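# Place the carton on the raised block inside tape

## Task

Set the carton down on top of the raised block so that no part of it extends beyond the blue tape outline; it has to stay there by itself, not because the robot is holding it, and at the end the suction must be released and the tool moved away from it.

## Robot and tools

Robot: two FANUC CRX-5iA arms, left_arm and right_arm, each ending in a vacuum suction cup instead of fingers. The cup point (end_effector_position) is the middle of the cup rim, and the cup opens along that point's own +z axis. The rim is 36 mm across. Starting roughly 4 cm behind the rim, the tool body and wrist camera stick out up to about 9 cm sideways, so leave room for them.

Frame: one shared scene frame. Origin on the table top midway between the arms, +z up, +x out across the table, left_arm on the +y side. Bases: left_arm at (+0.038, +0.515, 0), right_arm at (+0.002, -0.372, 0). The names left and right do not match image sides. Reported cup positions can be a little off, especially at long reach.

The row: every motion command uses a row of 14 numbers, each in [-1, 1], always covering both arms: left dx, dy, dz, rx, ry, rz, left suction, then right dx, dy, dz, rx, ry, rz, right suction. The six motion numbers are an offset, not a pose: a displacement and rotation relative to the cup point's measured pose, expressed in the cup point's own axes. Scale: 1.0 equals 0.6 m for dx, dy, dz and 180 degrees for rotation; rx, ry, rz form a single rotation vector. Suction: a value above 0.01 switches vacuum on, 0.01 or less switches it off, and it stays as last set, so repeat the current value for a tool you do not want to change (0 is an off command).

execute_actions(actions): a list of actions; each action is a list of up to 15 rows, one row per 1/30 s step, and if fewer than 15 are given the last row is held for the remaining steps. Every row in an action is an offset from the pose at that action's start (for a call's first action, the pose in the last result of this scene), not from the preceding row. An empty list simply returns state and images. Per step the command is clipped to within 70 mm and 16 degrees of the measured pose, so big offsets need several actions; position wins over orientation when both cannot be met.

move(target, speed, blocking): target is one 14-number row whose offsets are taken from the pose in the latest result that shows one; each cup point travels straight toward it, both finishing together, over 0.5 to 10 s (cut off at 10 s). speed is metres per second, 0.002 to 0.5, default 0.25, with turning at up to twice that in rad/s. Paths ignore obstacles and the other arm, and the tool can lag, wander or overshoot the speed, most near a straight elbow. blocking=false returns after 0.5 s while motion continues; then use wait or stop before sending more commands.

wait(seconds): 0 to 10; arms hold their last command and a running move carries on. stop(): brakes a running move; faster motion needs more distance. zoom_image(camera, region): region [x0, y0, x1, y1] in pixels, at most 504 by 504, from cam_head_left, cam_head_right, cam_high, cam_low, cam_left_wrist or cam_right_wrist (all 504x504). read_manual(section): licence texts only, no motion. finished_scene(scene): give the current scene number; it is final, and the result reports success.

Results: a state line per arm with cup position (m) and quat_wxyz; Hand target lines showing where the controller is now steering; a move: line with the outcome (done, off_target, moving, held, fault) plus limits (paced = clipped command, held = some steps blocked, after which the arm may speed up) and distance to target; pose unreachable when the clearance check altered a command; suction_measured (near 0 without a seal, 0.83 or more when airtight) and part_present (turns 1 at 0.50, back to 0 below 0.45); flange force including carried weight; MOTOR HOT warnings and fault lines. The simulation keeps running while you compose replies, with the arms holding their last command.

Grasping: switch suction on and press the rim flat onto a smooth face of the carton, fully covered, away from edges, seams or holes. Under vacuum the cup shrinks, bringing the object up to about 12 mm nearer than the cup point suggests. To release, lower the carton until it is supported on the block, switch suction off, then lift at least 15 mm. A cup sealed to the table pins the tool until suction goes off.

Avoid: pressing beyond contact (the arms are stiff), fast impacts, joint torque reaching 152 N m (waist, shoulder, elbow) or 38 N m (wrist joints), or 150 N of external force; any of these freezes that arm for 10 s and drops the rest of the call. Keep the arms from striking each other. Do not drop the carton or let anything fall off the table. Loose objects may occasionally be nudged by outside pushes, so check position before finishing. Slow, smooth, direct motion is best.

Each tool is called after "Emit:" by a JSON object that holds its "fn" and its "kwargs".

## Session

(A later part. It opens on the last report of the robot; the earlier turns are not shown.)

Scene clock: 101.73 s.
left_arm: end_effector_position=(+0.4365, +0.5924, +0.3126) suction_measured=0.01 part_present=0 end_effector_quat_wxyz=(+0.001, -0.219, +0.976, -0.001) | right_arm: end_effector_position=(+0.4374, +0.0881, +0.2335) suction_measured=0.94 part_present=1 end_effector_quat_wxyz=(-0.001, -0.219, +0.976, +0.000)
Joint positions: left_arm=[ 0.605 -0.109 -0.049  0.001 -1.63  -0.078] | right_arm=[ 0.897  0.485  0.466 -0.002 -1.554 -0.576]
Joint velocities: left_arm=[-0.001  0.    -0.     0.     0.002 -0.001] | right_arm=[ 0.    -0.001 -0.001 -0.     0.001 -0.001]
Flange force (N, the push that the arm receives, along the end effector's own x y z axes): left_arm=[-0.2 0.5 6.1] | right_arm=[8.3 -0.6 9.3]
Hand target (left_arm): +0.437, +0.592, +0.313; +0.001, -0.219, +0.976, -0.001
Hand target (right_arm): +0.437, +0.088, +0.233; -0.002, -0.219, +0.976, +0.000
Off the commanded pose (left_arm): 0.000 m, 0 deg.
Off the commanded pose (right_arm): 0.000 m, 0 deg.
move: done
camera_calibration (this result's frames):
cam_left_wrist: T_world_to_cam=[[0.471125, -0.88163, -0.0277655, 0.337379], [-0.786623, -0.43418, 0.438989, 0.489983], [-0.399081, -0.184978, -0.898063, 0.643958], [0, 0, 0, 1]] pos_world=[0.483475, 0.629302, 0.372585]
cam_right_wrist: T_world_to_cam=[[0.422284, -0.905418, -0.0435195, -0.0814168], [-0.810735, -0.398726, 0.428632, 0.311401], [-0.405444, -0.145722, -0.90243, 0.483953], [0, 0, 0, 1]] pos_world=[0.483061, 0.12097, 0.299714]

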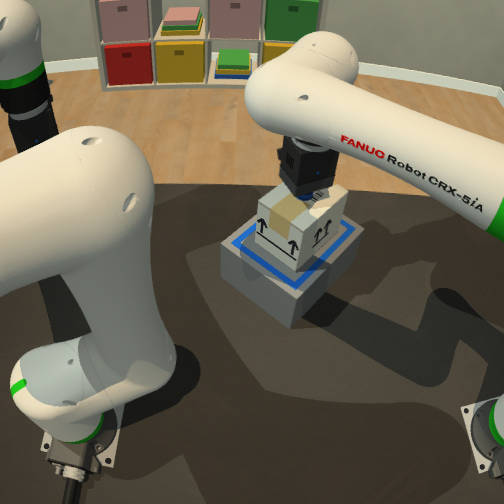

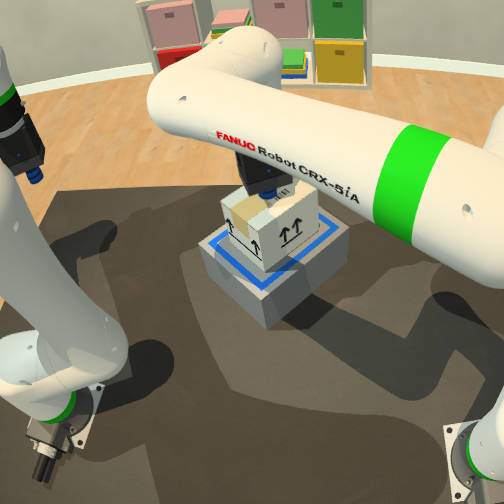

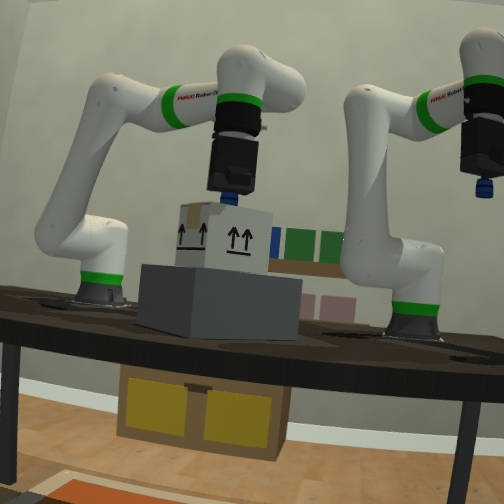

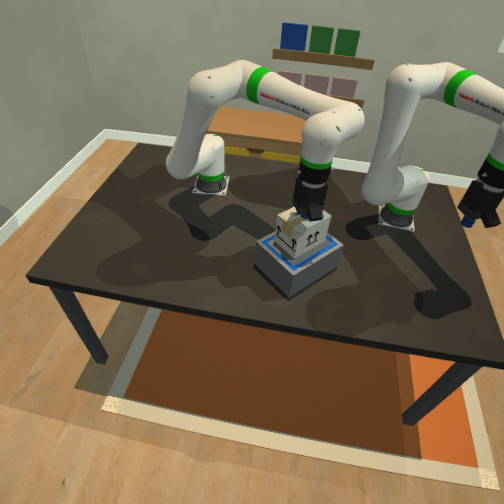

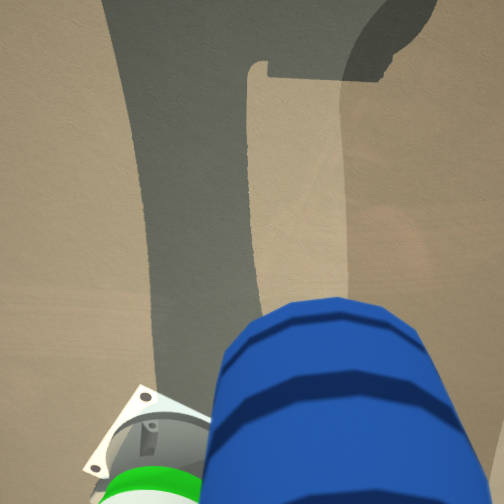

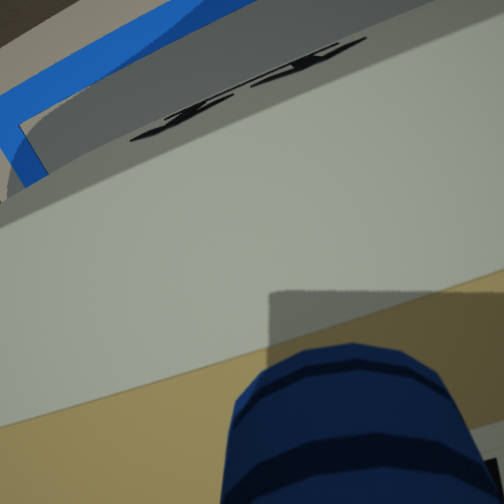

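Emit:
{"fn": "move", "kwargs": {"target": [0,0,0,0,0,0,0,-0.009,0.004,0,0,0,0,1], "speed": 0.03}}

Emit:
{"fn": "move", "kwargs": {"target": [0,0,0,0,0,0,0,0,0,0.007,0,0,0,1], "speed": 0.01}}

Emit:
{"fn": "zoom_image", "kwargs": {"camera": "cam_high", "region": [130, 170, 310, 350]}}

Scene clock: 132.10 s.
left_arm: end_effector_position=(+0.4365, +0.5924, +0.3126) suction_measured=0.01 part_present=0 end_effector_quat_wxyz=(+0.001, -0.219, +0.976, -0.001) | right_arm: end_effector_position=(+0.4412, +0.0926, +0.2335) suction_measured=0.94 part_present=1 end_effector_quat_wxyz=(-0.002, -0.219, +0.976, +0.000)
Joint positions: left_arm=[ 0.605 -0.109 -0.049  0.001 -1.63  -0.078] | right_arm=[ 0.895  0.501  0.49  -0.003 -1.561 -0.575]
Joint velocities: left_arm=[-0.    -0.001 -0.     0.001  0.     0.001] | right_arm=[-0.     0.001 -0.    -0.001 -0.    -0.   ]
Flange force (N, the push that the arm receives, along the end effector's own x y z axes): left_arm=[0.5 1.0 6.2] | right_arm=[8.9 -2.3 10.4]
Hand target (left_arm): +0.437, +0.592, +0.313; +0.001, -0.219, +0.976, -0.001
Hand target (right_arm): +0.441, +0.093, +0.234; -0.001, -0.219, +0.976, +0.000
Off the commanded pose (left_arm): 0.000 m, 0 deg.
Off the commanded pose (right_arm): 0.000 m, 0 deg.
move: done
camera_calibration (this result's frames):
cam_left_wrist: T_world_to_cam=[[0.471125, -0.88163, -0.0277656, 0.337379], [-0.786623, -0.43418, 0.438989, 0.489983], [-0.399081, -0.184978, -0.898063, 0.643958], [0, 0, 0, 1]] pos_world=[0.483475, 0.629302, 0.372585]
cam_right_wrist: T_world_to_cam=[[0.422296, -0.905404, -0.0436902, -0.078915], [-0.810659, -0.398793, 0.428715, 0.316234], [-0.405584, -0.145627, -0.902383, 0.486162], [0, 0, 0, 1]] pos_world=[0.486863, 0.12546, 0.299682]

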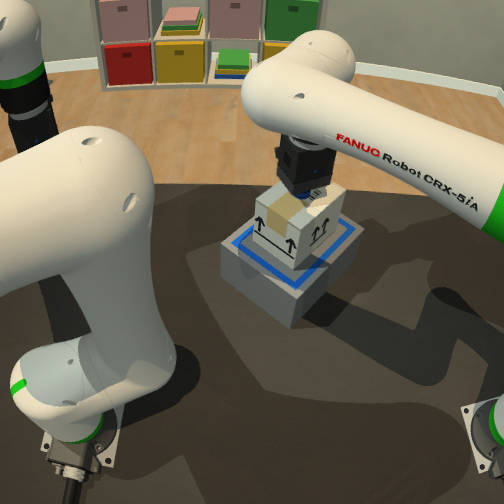

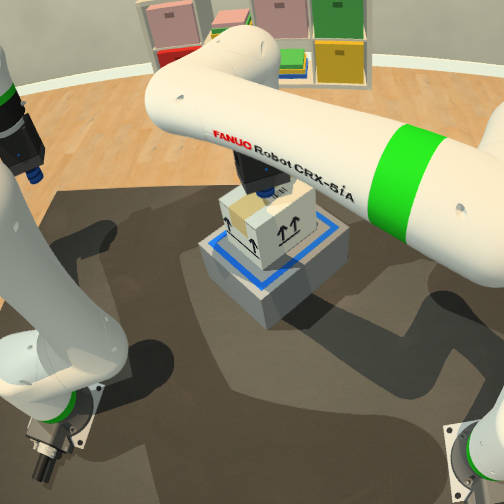

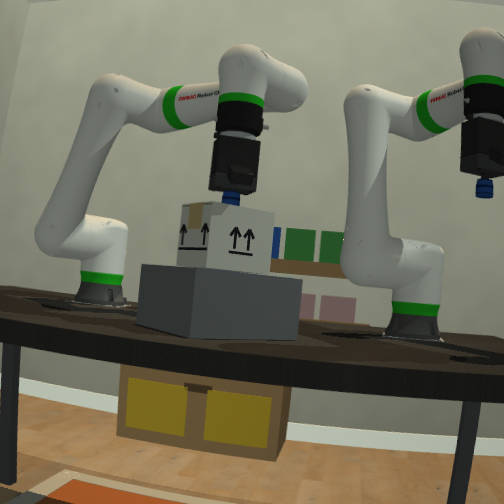

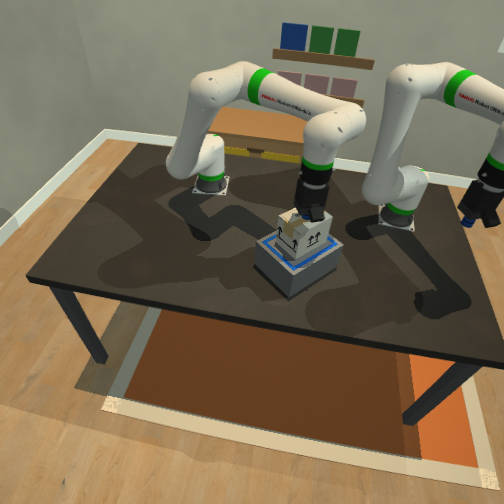

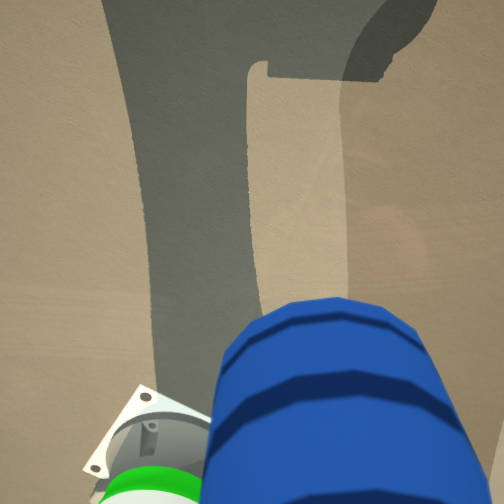

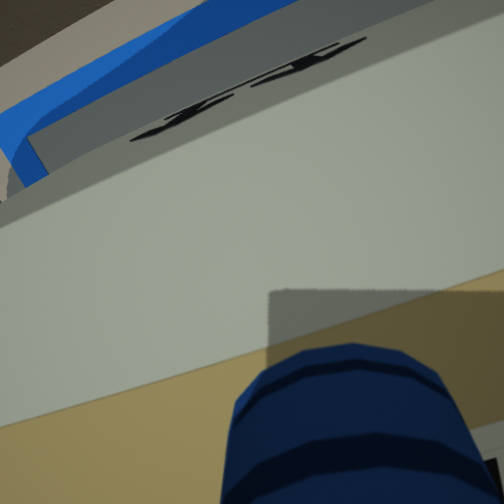

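Scene clock: 132.80 s.
left_arm: end_effector_position=(+0.4365, +0.5924, +0.3126) suction_measured=0.01 part_present=0 end_effector_quat_wxyz=(+0.001, -0.219, +0.976, -0.001) | right_arm: end_effector_position=(+0.4413, +0.0926, +0.2294) suction_measured=0.94 part_present=1 end_effector_quat_wxyz=(-0.001, -0.219, +0.976, +0.000)
Joint positions: left_arm=[ 0.605 -0.109 -0.049  0.001 -1.63  -0.078] | right_arm=[ 0.895  0.501  0.481 -0.003 -1.552 -0.575]
Joint velocities: left_arm=[-0.001 -0.002  0.    -0.     0.    -0.001] | right_arm=[ 0.    -0.    -0.001  0.003  0.001  0.   ]
Flange force (N, the push that the arm receives, along the end effector's own x y z axes): left_arm=[-0.5 1.0 5.5] | right_arm=[10.0 3.3 -21.9]
Hand target (left_arm): +0.437, +0.592, +0.313; +0.001, -0.219, +0.976, -0.001
Hand target (right_arm): +0.441, +0.093, +0.229; -0.002, -0.219, +0.976, +0.000
Off the commanded pose (left_arm): 0.000 m, 0 deg.
Off the commanded pose (right_arm): 0.000 m, 0 deg.
move: done
camera_calibration (this result's frames):
cam_left_wrist: T_world_to_cam=[[0.471125, -0.88163, -0.0277655, 0.337379], [-0.786623, -0.43418, 0.438989, 0.489983], [-0.399081, -0.184978, -0.898063, 0.643958], [0, 0, 0, 1]] pos_world=[0.483475, 0.629302, 0.372585]
cam_right_wrist: T_world_to_cam=[[0.422273, -0.905413, -0.0437455, -0.0790629], [-0.810693, -0.398807, 0.428637, 0.318062], [-0.40554, -0.145538, -0.902417, 0.482419], [0, 0, 0, 1]] pos_world=[0.486877, 0.125471, 0.295551]

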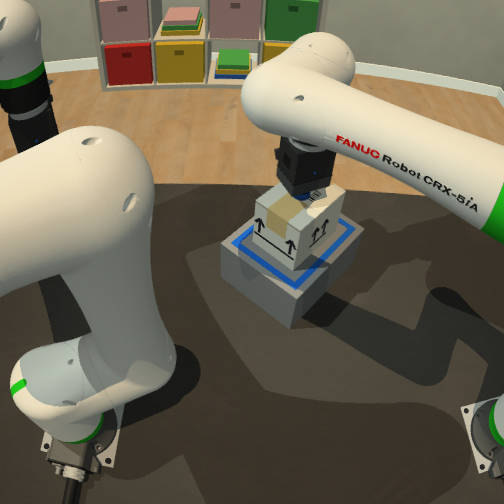

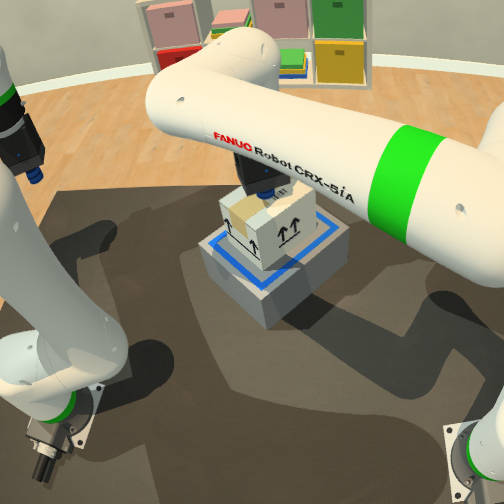

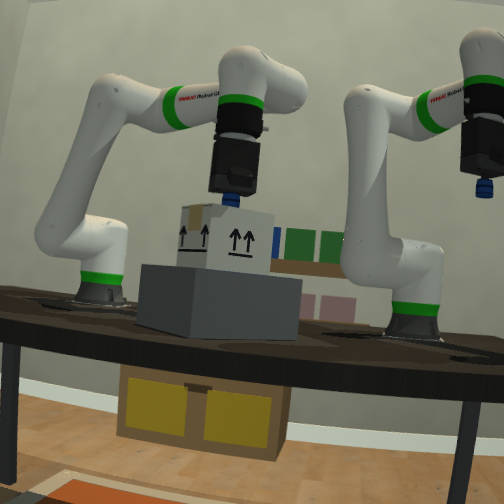

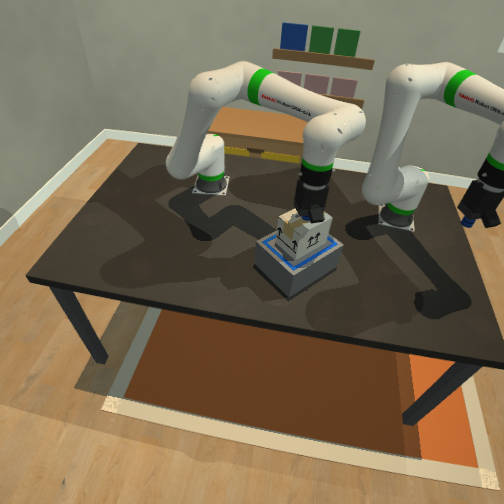

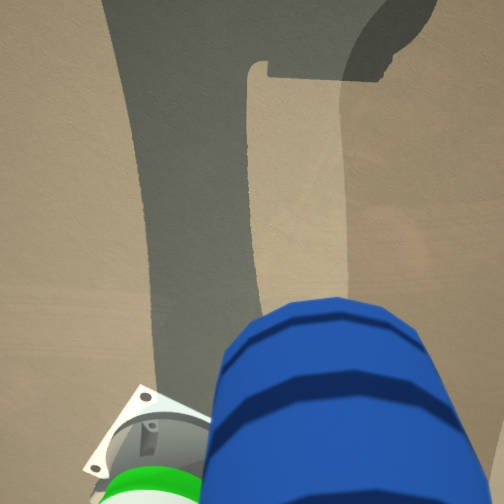

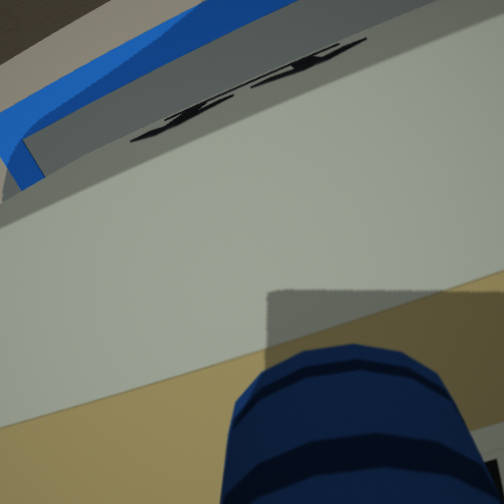

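Region (130, 170, 310, 350) of cam_high's 504x504 image, scaled by 2.800, with more detail than that image has.

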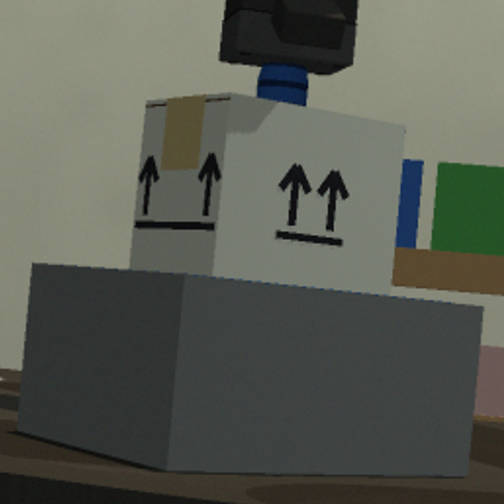

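Contact made. Release and retreat.

Emit:
{"fn": "execute_actions", "kwargs": {"actions": [[[0,0,0,0,0,0,0,0,0,0,0,0,0,0]]]}}

Emit:
{"fn": "move", "kwargs": {"target": [0,0,0,0,0,0,0,0,0,-0.12,0,0,0,0], "speed": 0.15}}

Emit:
{"fn": "move", "kwargs": {"target": [0,0,0,0,0,0,0,0.3,-0.45,0,0,0,0,0], "speed": 0.3}}

Emit:
{"fn": "zoom_image", "kwargs": {"camera": "cam_head_left", "region": [200, 160, 380, 340]}}

Emit:
{"fn": "zoom_image", "kwargs": {"camera": "cam_low", "region": [230, 160, 370, 300]}}

Scene clock: 146.33 s.
left_arm: end_effector_position=(+0.4365, +0.5924, +0.3126) suction_measured=0.01 part_present=0 end_effector_quat_wxyz=(+0.001, -0.219, +0.976, -0.001) | right_arm: end_effector_position=(+0.4413, +0.0926, +0.2294) suction_measured=0.00 part_present=0 end_effector_quat_wxyz=(-0.001, -0.219, +0.976, +0.000)
Joint positions: left_arm=[ 0.605 -0.109 -0.049  0.001 -1.63  -0.078] | right_arm=[ 0.895  0.501  0.481 -0.003 -1.552 -0.575]
Joint velocities: left_arm=[-0.     0.001 -0.     0.001  0.002 -0.   ] | right_arm=[ 0.     0.001 -0.001  0.001  0.    -0.001]
Flange force (N, the push that the arm receives, along the end effector's own x y z axes): left_arm=[-0.1 1.4 5.7] | right_arm=[9.2 6.1 -39.0]
Hand target (left_arm): +0.437, +0.592, +0.313; +0.001, -0.219, +0.976, -0.001
Hand target (right_arm): +0.441, +0.093, +0.229; -0.001, -0.219, +0.976, +0.000
Off the commanded pose (left_arm): 0.000 m, 0 deg.
Off the commanded pose (right_arm): 0.000 m, 0 deg.
camera_calibration (this result's frames):
cam_left_wrist: T_world_to_cam=[[0.471125, -0.881629, -0.0277657, 0.337379], [-0.786623, -0.434181, 0.438989, 0.489983], [-0.399081, -0.184977, -0.898063, 0.643958], [0, 0, 0, 1]] pos_world=[0.483475, 0.629302, 0.372585]
cam_right_wrist: T_world_to_cam=[[0.422272, -0.905413, -0.0437379, -0.079063], [-0.81069, -0.398802, 0.428648, 0.318073], [-0.405547, -0.145549, -0.902412, 0.482397], [0, 0, 0, 1]] pos_world=[0.48688, 0.125476, 0.295521]

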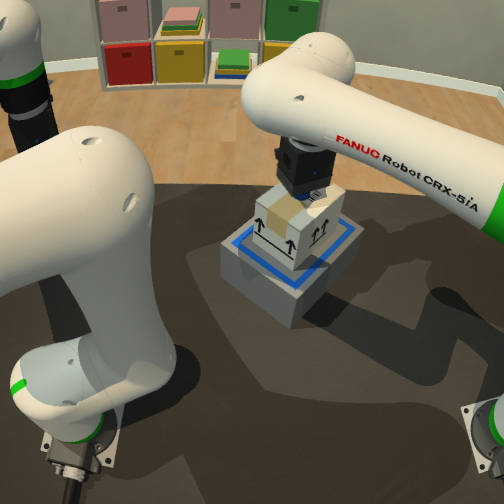

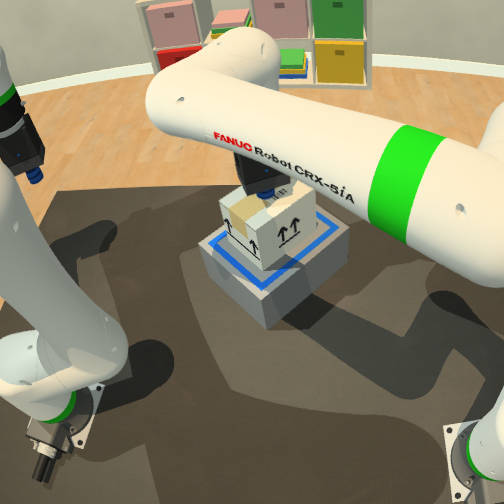

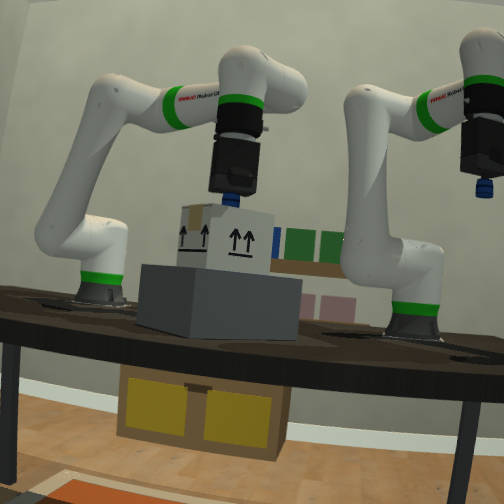

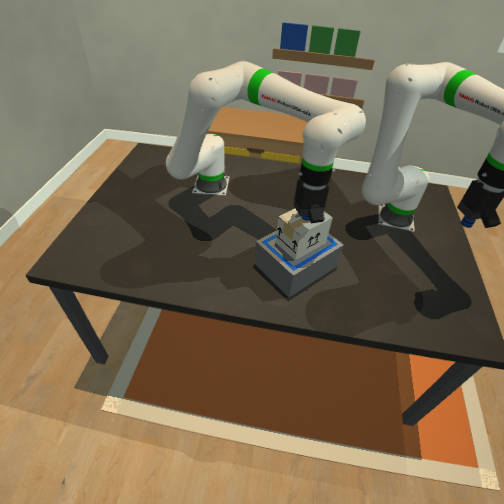

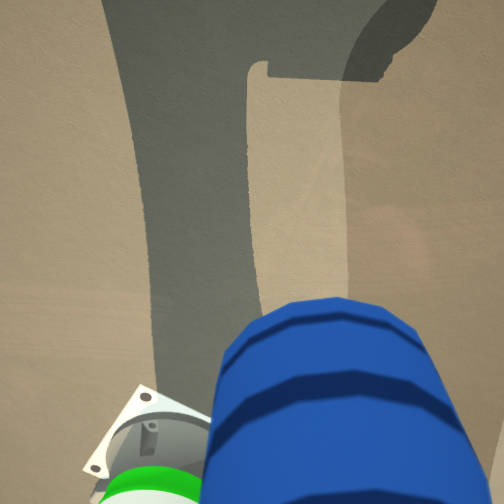

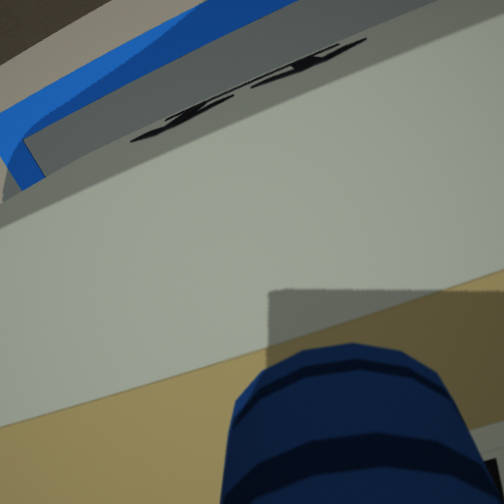

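Scene clock: 147.20 s.
left_arm: end_effector_position=(+0.4365, +0.5924, +0.3126) suction_measured=0.01 part_present=0 end_effector_quat_wxyz=(+0.001, -0.219, +0.976, -0.001) | right_arm: end_effector_position=(+0.4413, +0.0926, +0.3014) suction_measured=0.00 part_present=0 end_effector_quat_wxyz=(-0.001, -0.219, +0.976, +0.000)
Joint positions: left_arm=[ 0.605 -0.109 -0.049  0.001 -1.63  -0.078] | right_arm=[ 0.896  0.515  0.668 -0.002 -1.726 -0.575]
Joint velocities: left_arm=[-0.    -0.    -0.     0.     0.001  0.   ] | right_arm=[-0.     0.001  0.001 -0.001 -0.001  0.   ]
Flange force (N, the push that the arm receives, along the end effector's own x y z axes): left_arm=[0.6 2.1 6.2] | right_arm=[8.7 -1.6 3.9]
Hand target (left_arm): +0.437, +0.592, +0.313; +0.001, -0.219, +0.976, -0.001
Hand target (right_arm): +0.441, +0.093, +0.301; -0.001, -0.219, +0.976, +0.000
Off the commanded pose (left_arm): 0.000 m, 0 deg.
Off the commanded pose (right_arm): 0.000 m, 0 deg.
move: done
camera_calibration (this result's frames):
cam_left_wrist: T_world_to_cam=[[0.471125, -0.88163, -0.0277655, 0.337379], [-0.786623, -0.434181, 0.438989, 0.489983], [-0.399081, -0.184978, -0.898063, 0.643958], [0, 0, 0, 1]] pos_world=[0.483475, 0.629302, 0.372585]
cam_right_wrist: T_world_to_cam=[[0.422815, -0.905185, -0.0432117, -0.0763554], [-0.810688, -0.399124, 0.428351, 0.287313], [-0.404984, -0.146082, -0.902579, 0.547255], [0, 0, 0, 1]] pos_world=[0.486835, 0.125502, 0.36757]

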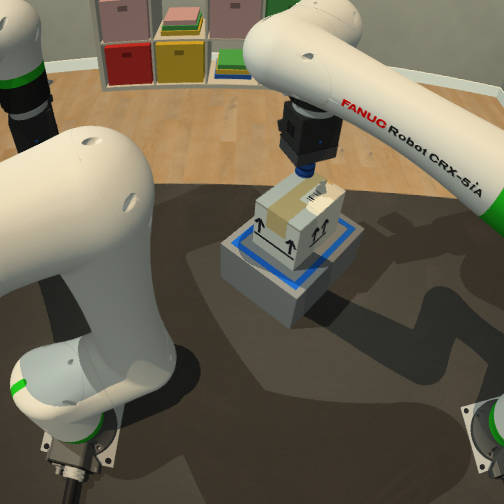

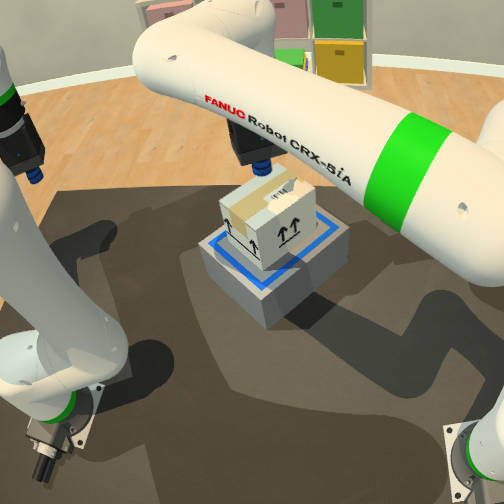

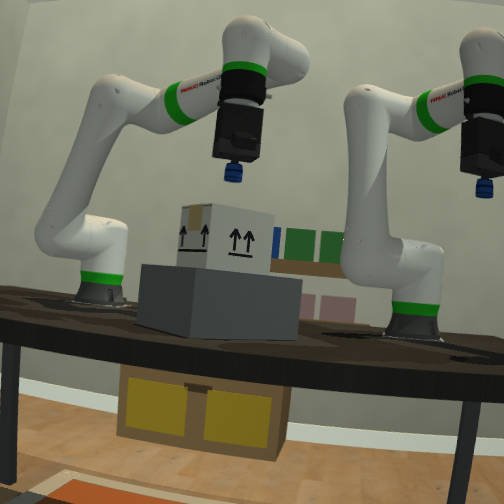

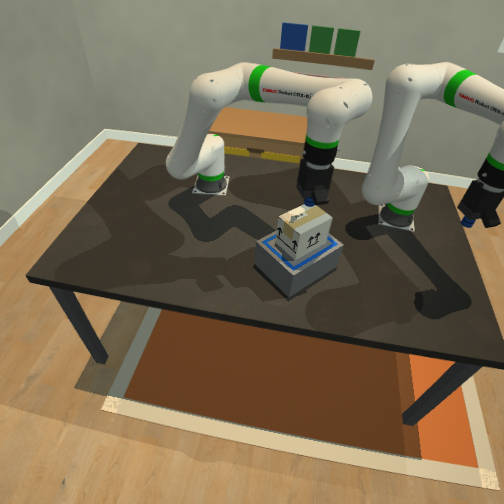

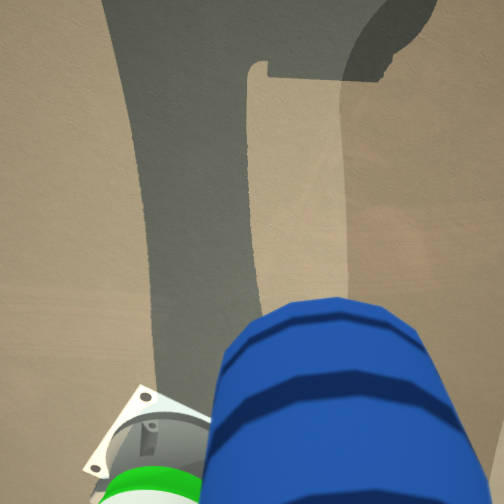

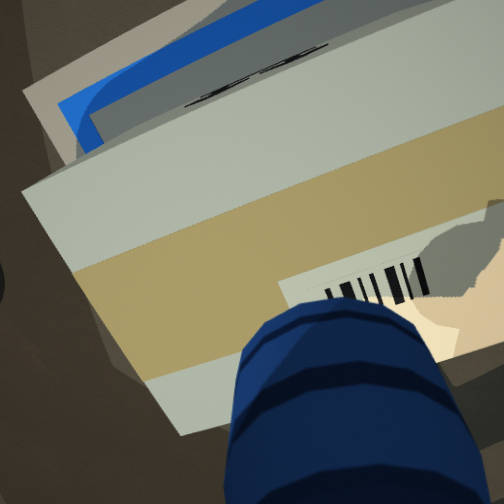

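Scene clock: 148.77 s.
left_arm: end_effector_position=(+0.4365, +0.5924, +0.3126) suction_measured=0.01 part_present=0 end_effector_quat_wxyz=(+0.001, -0.219, +0.976, -0.001) | right_arm: end_effector_position=(+0.3944, -0.2282, +0.3018) suction_measured=0.00 part_present=0 end_effector_quat_wxyz=(-0.001, -0.219, +0.976, +0.001)
Joint positions: left_arm=[ 0.605 -0.109 -0.049  0.001 -1.63  -0.078] | right_arm=[ 0.544 -0.077 -0.044 -0.002 -1.605 -0.224]
Joint velocities: left_arm=[ 0.     0.    -0.    -0.001 -0.001 -0.   ] | right_arm=[-0.001 -0.    -0.    -0.003 -0.     0.001]
Flange force (N, the push that the arm receives, along the end effector's own x y z axes): left_arm=[0.0 0.8 5.8] | right_arm=[7.2 6.3 3.0]
Hand target (left_arm): +0.437, +0.592, +0.313; +0.001, -0.219, +0.976, -0.001
Hand target (right_arm): +0.394, -0.228, +0.302; -0.001, -0.219, +0.976, +0.001
Off the commanded pose (left_arm): 0.000 m, 0 deg.
Off the commanded pose (right_arm): 0.001 m, 0 deg.
move: done
camera_calibration (this result's frames):
cam_left_wrist: T_world_to_cam=[[0.471125, -0.88163, -0.0277656, 0.337379], [-0.786623, -0.434181, 0.438989, 0.489983], [-0.399081, -0.184977, -0.898063, 0.643958], [0, 0, 0, 1]] pos_world=[0.483475, 0.629302, 0.372585]
cam_right_wrist: T_world_to_cam=[[0.42252, -0.905275, -0.0442049, -0.346491], [-0.810899, -0.399358, 0.427733, 0.121333], [-0.40487, -0.14488, -0.902823, 0.482142], [0, 0, 0, 1]] pos_world=[0.439993, -0.195362, 0.368075]

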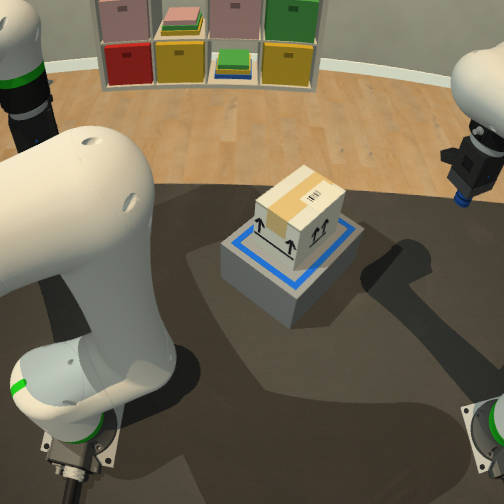

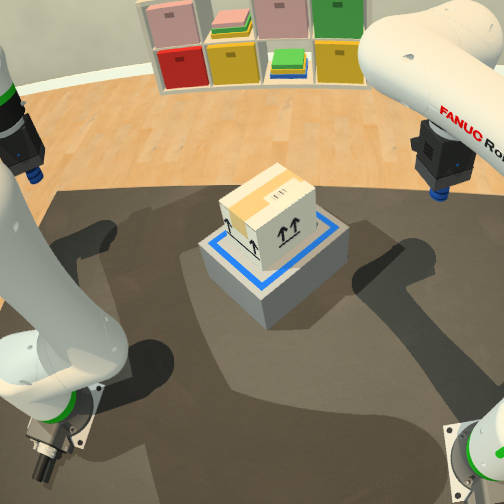

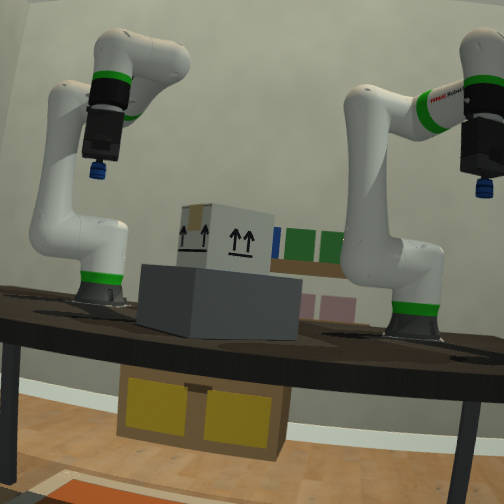

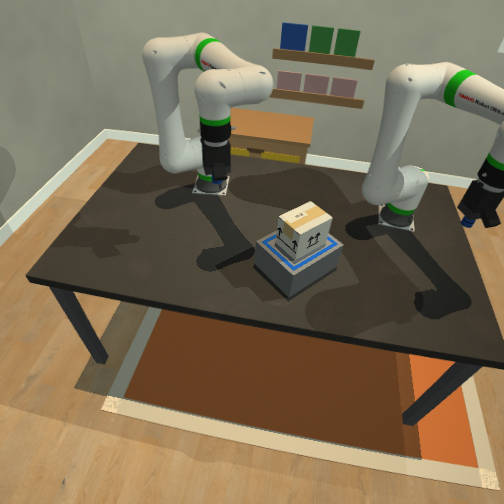

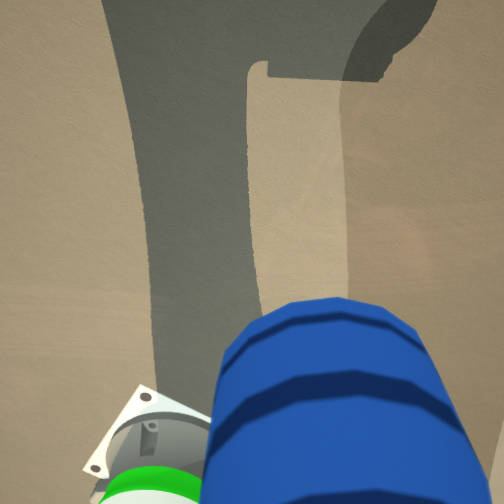

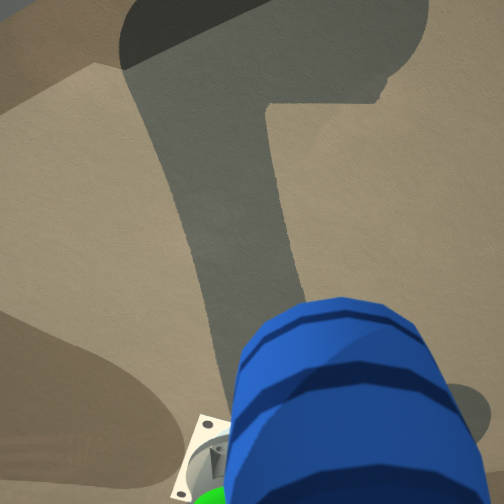

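Region (200, 160, 380, 340) of cam_head_left's 504x504 image, scaled by 2.800, with more detail than that image has.

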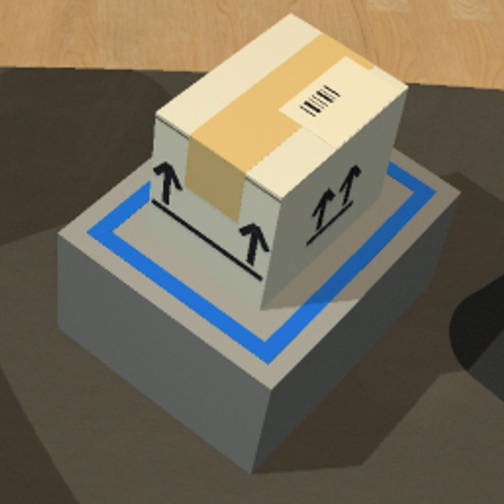

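Region (230, 160, 370, 300) of cam_low's 504x504 image, scaled by 3.600, with more detail than that image has.

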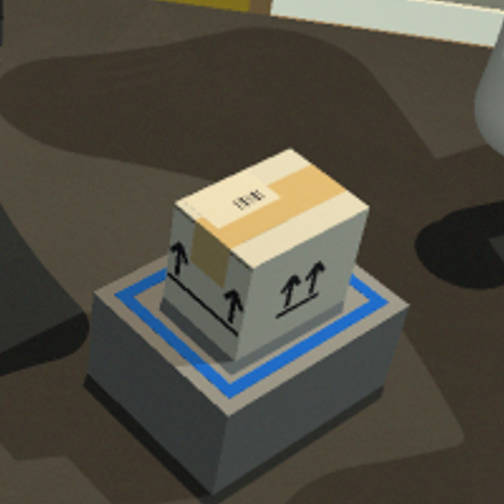

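Well inside the tape on all sides.

Emit:
{"fn": "finished_scene", "kwargs": {"scene": 2}}

The scene is finished: the task was done.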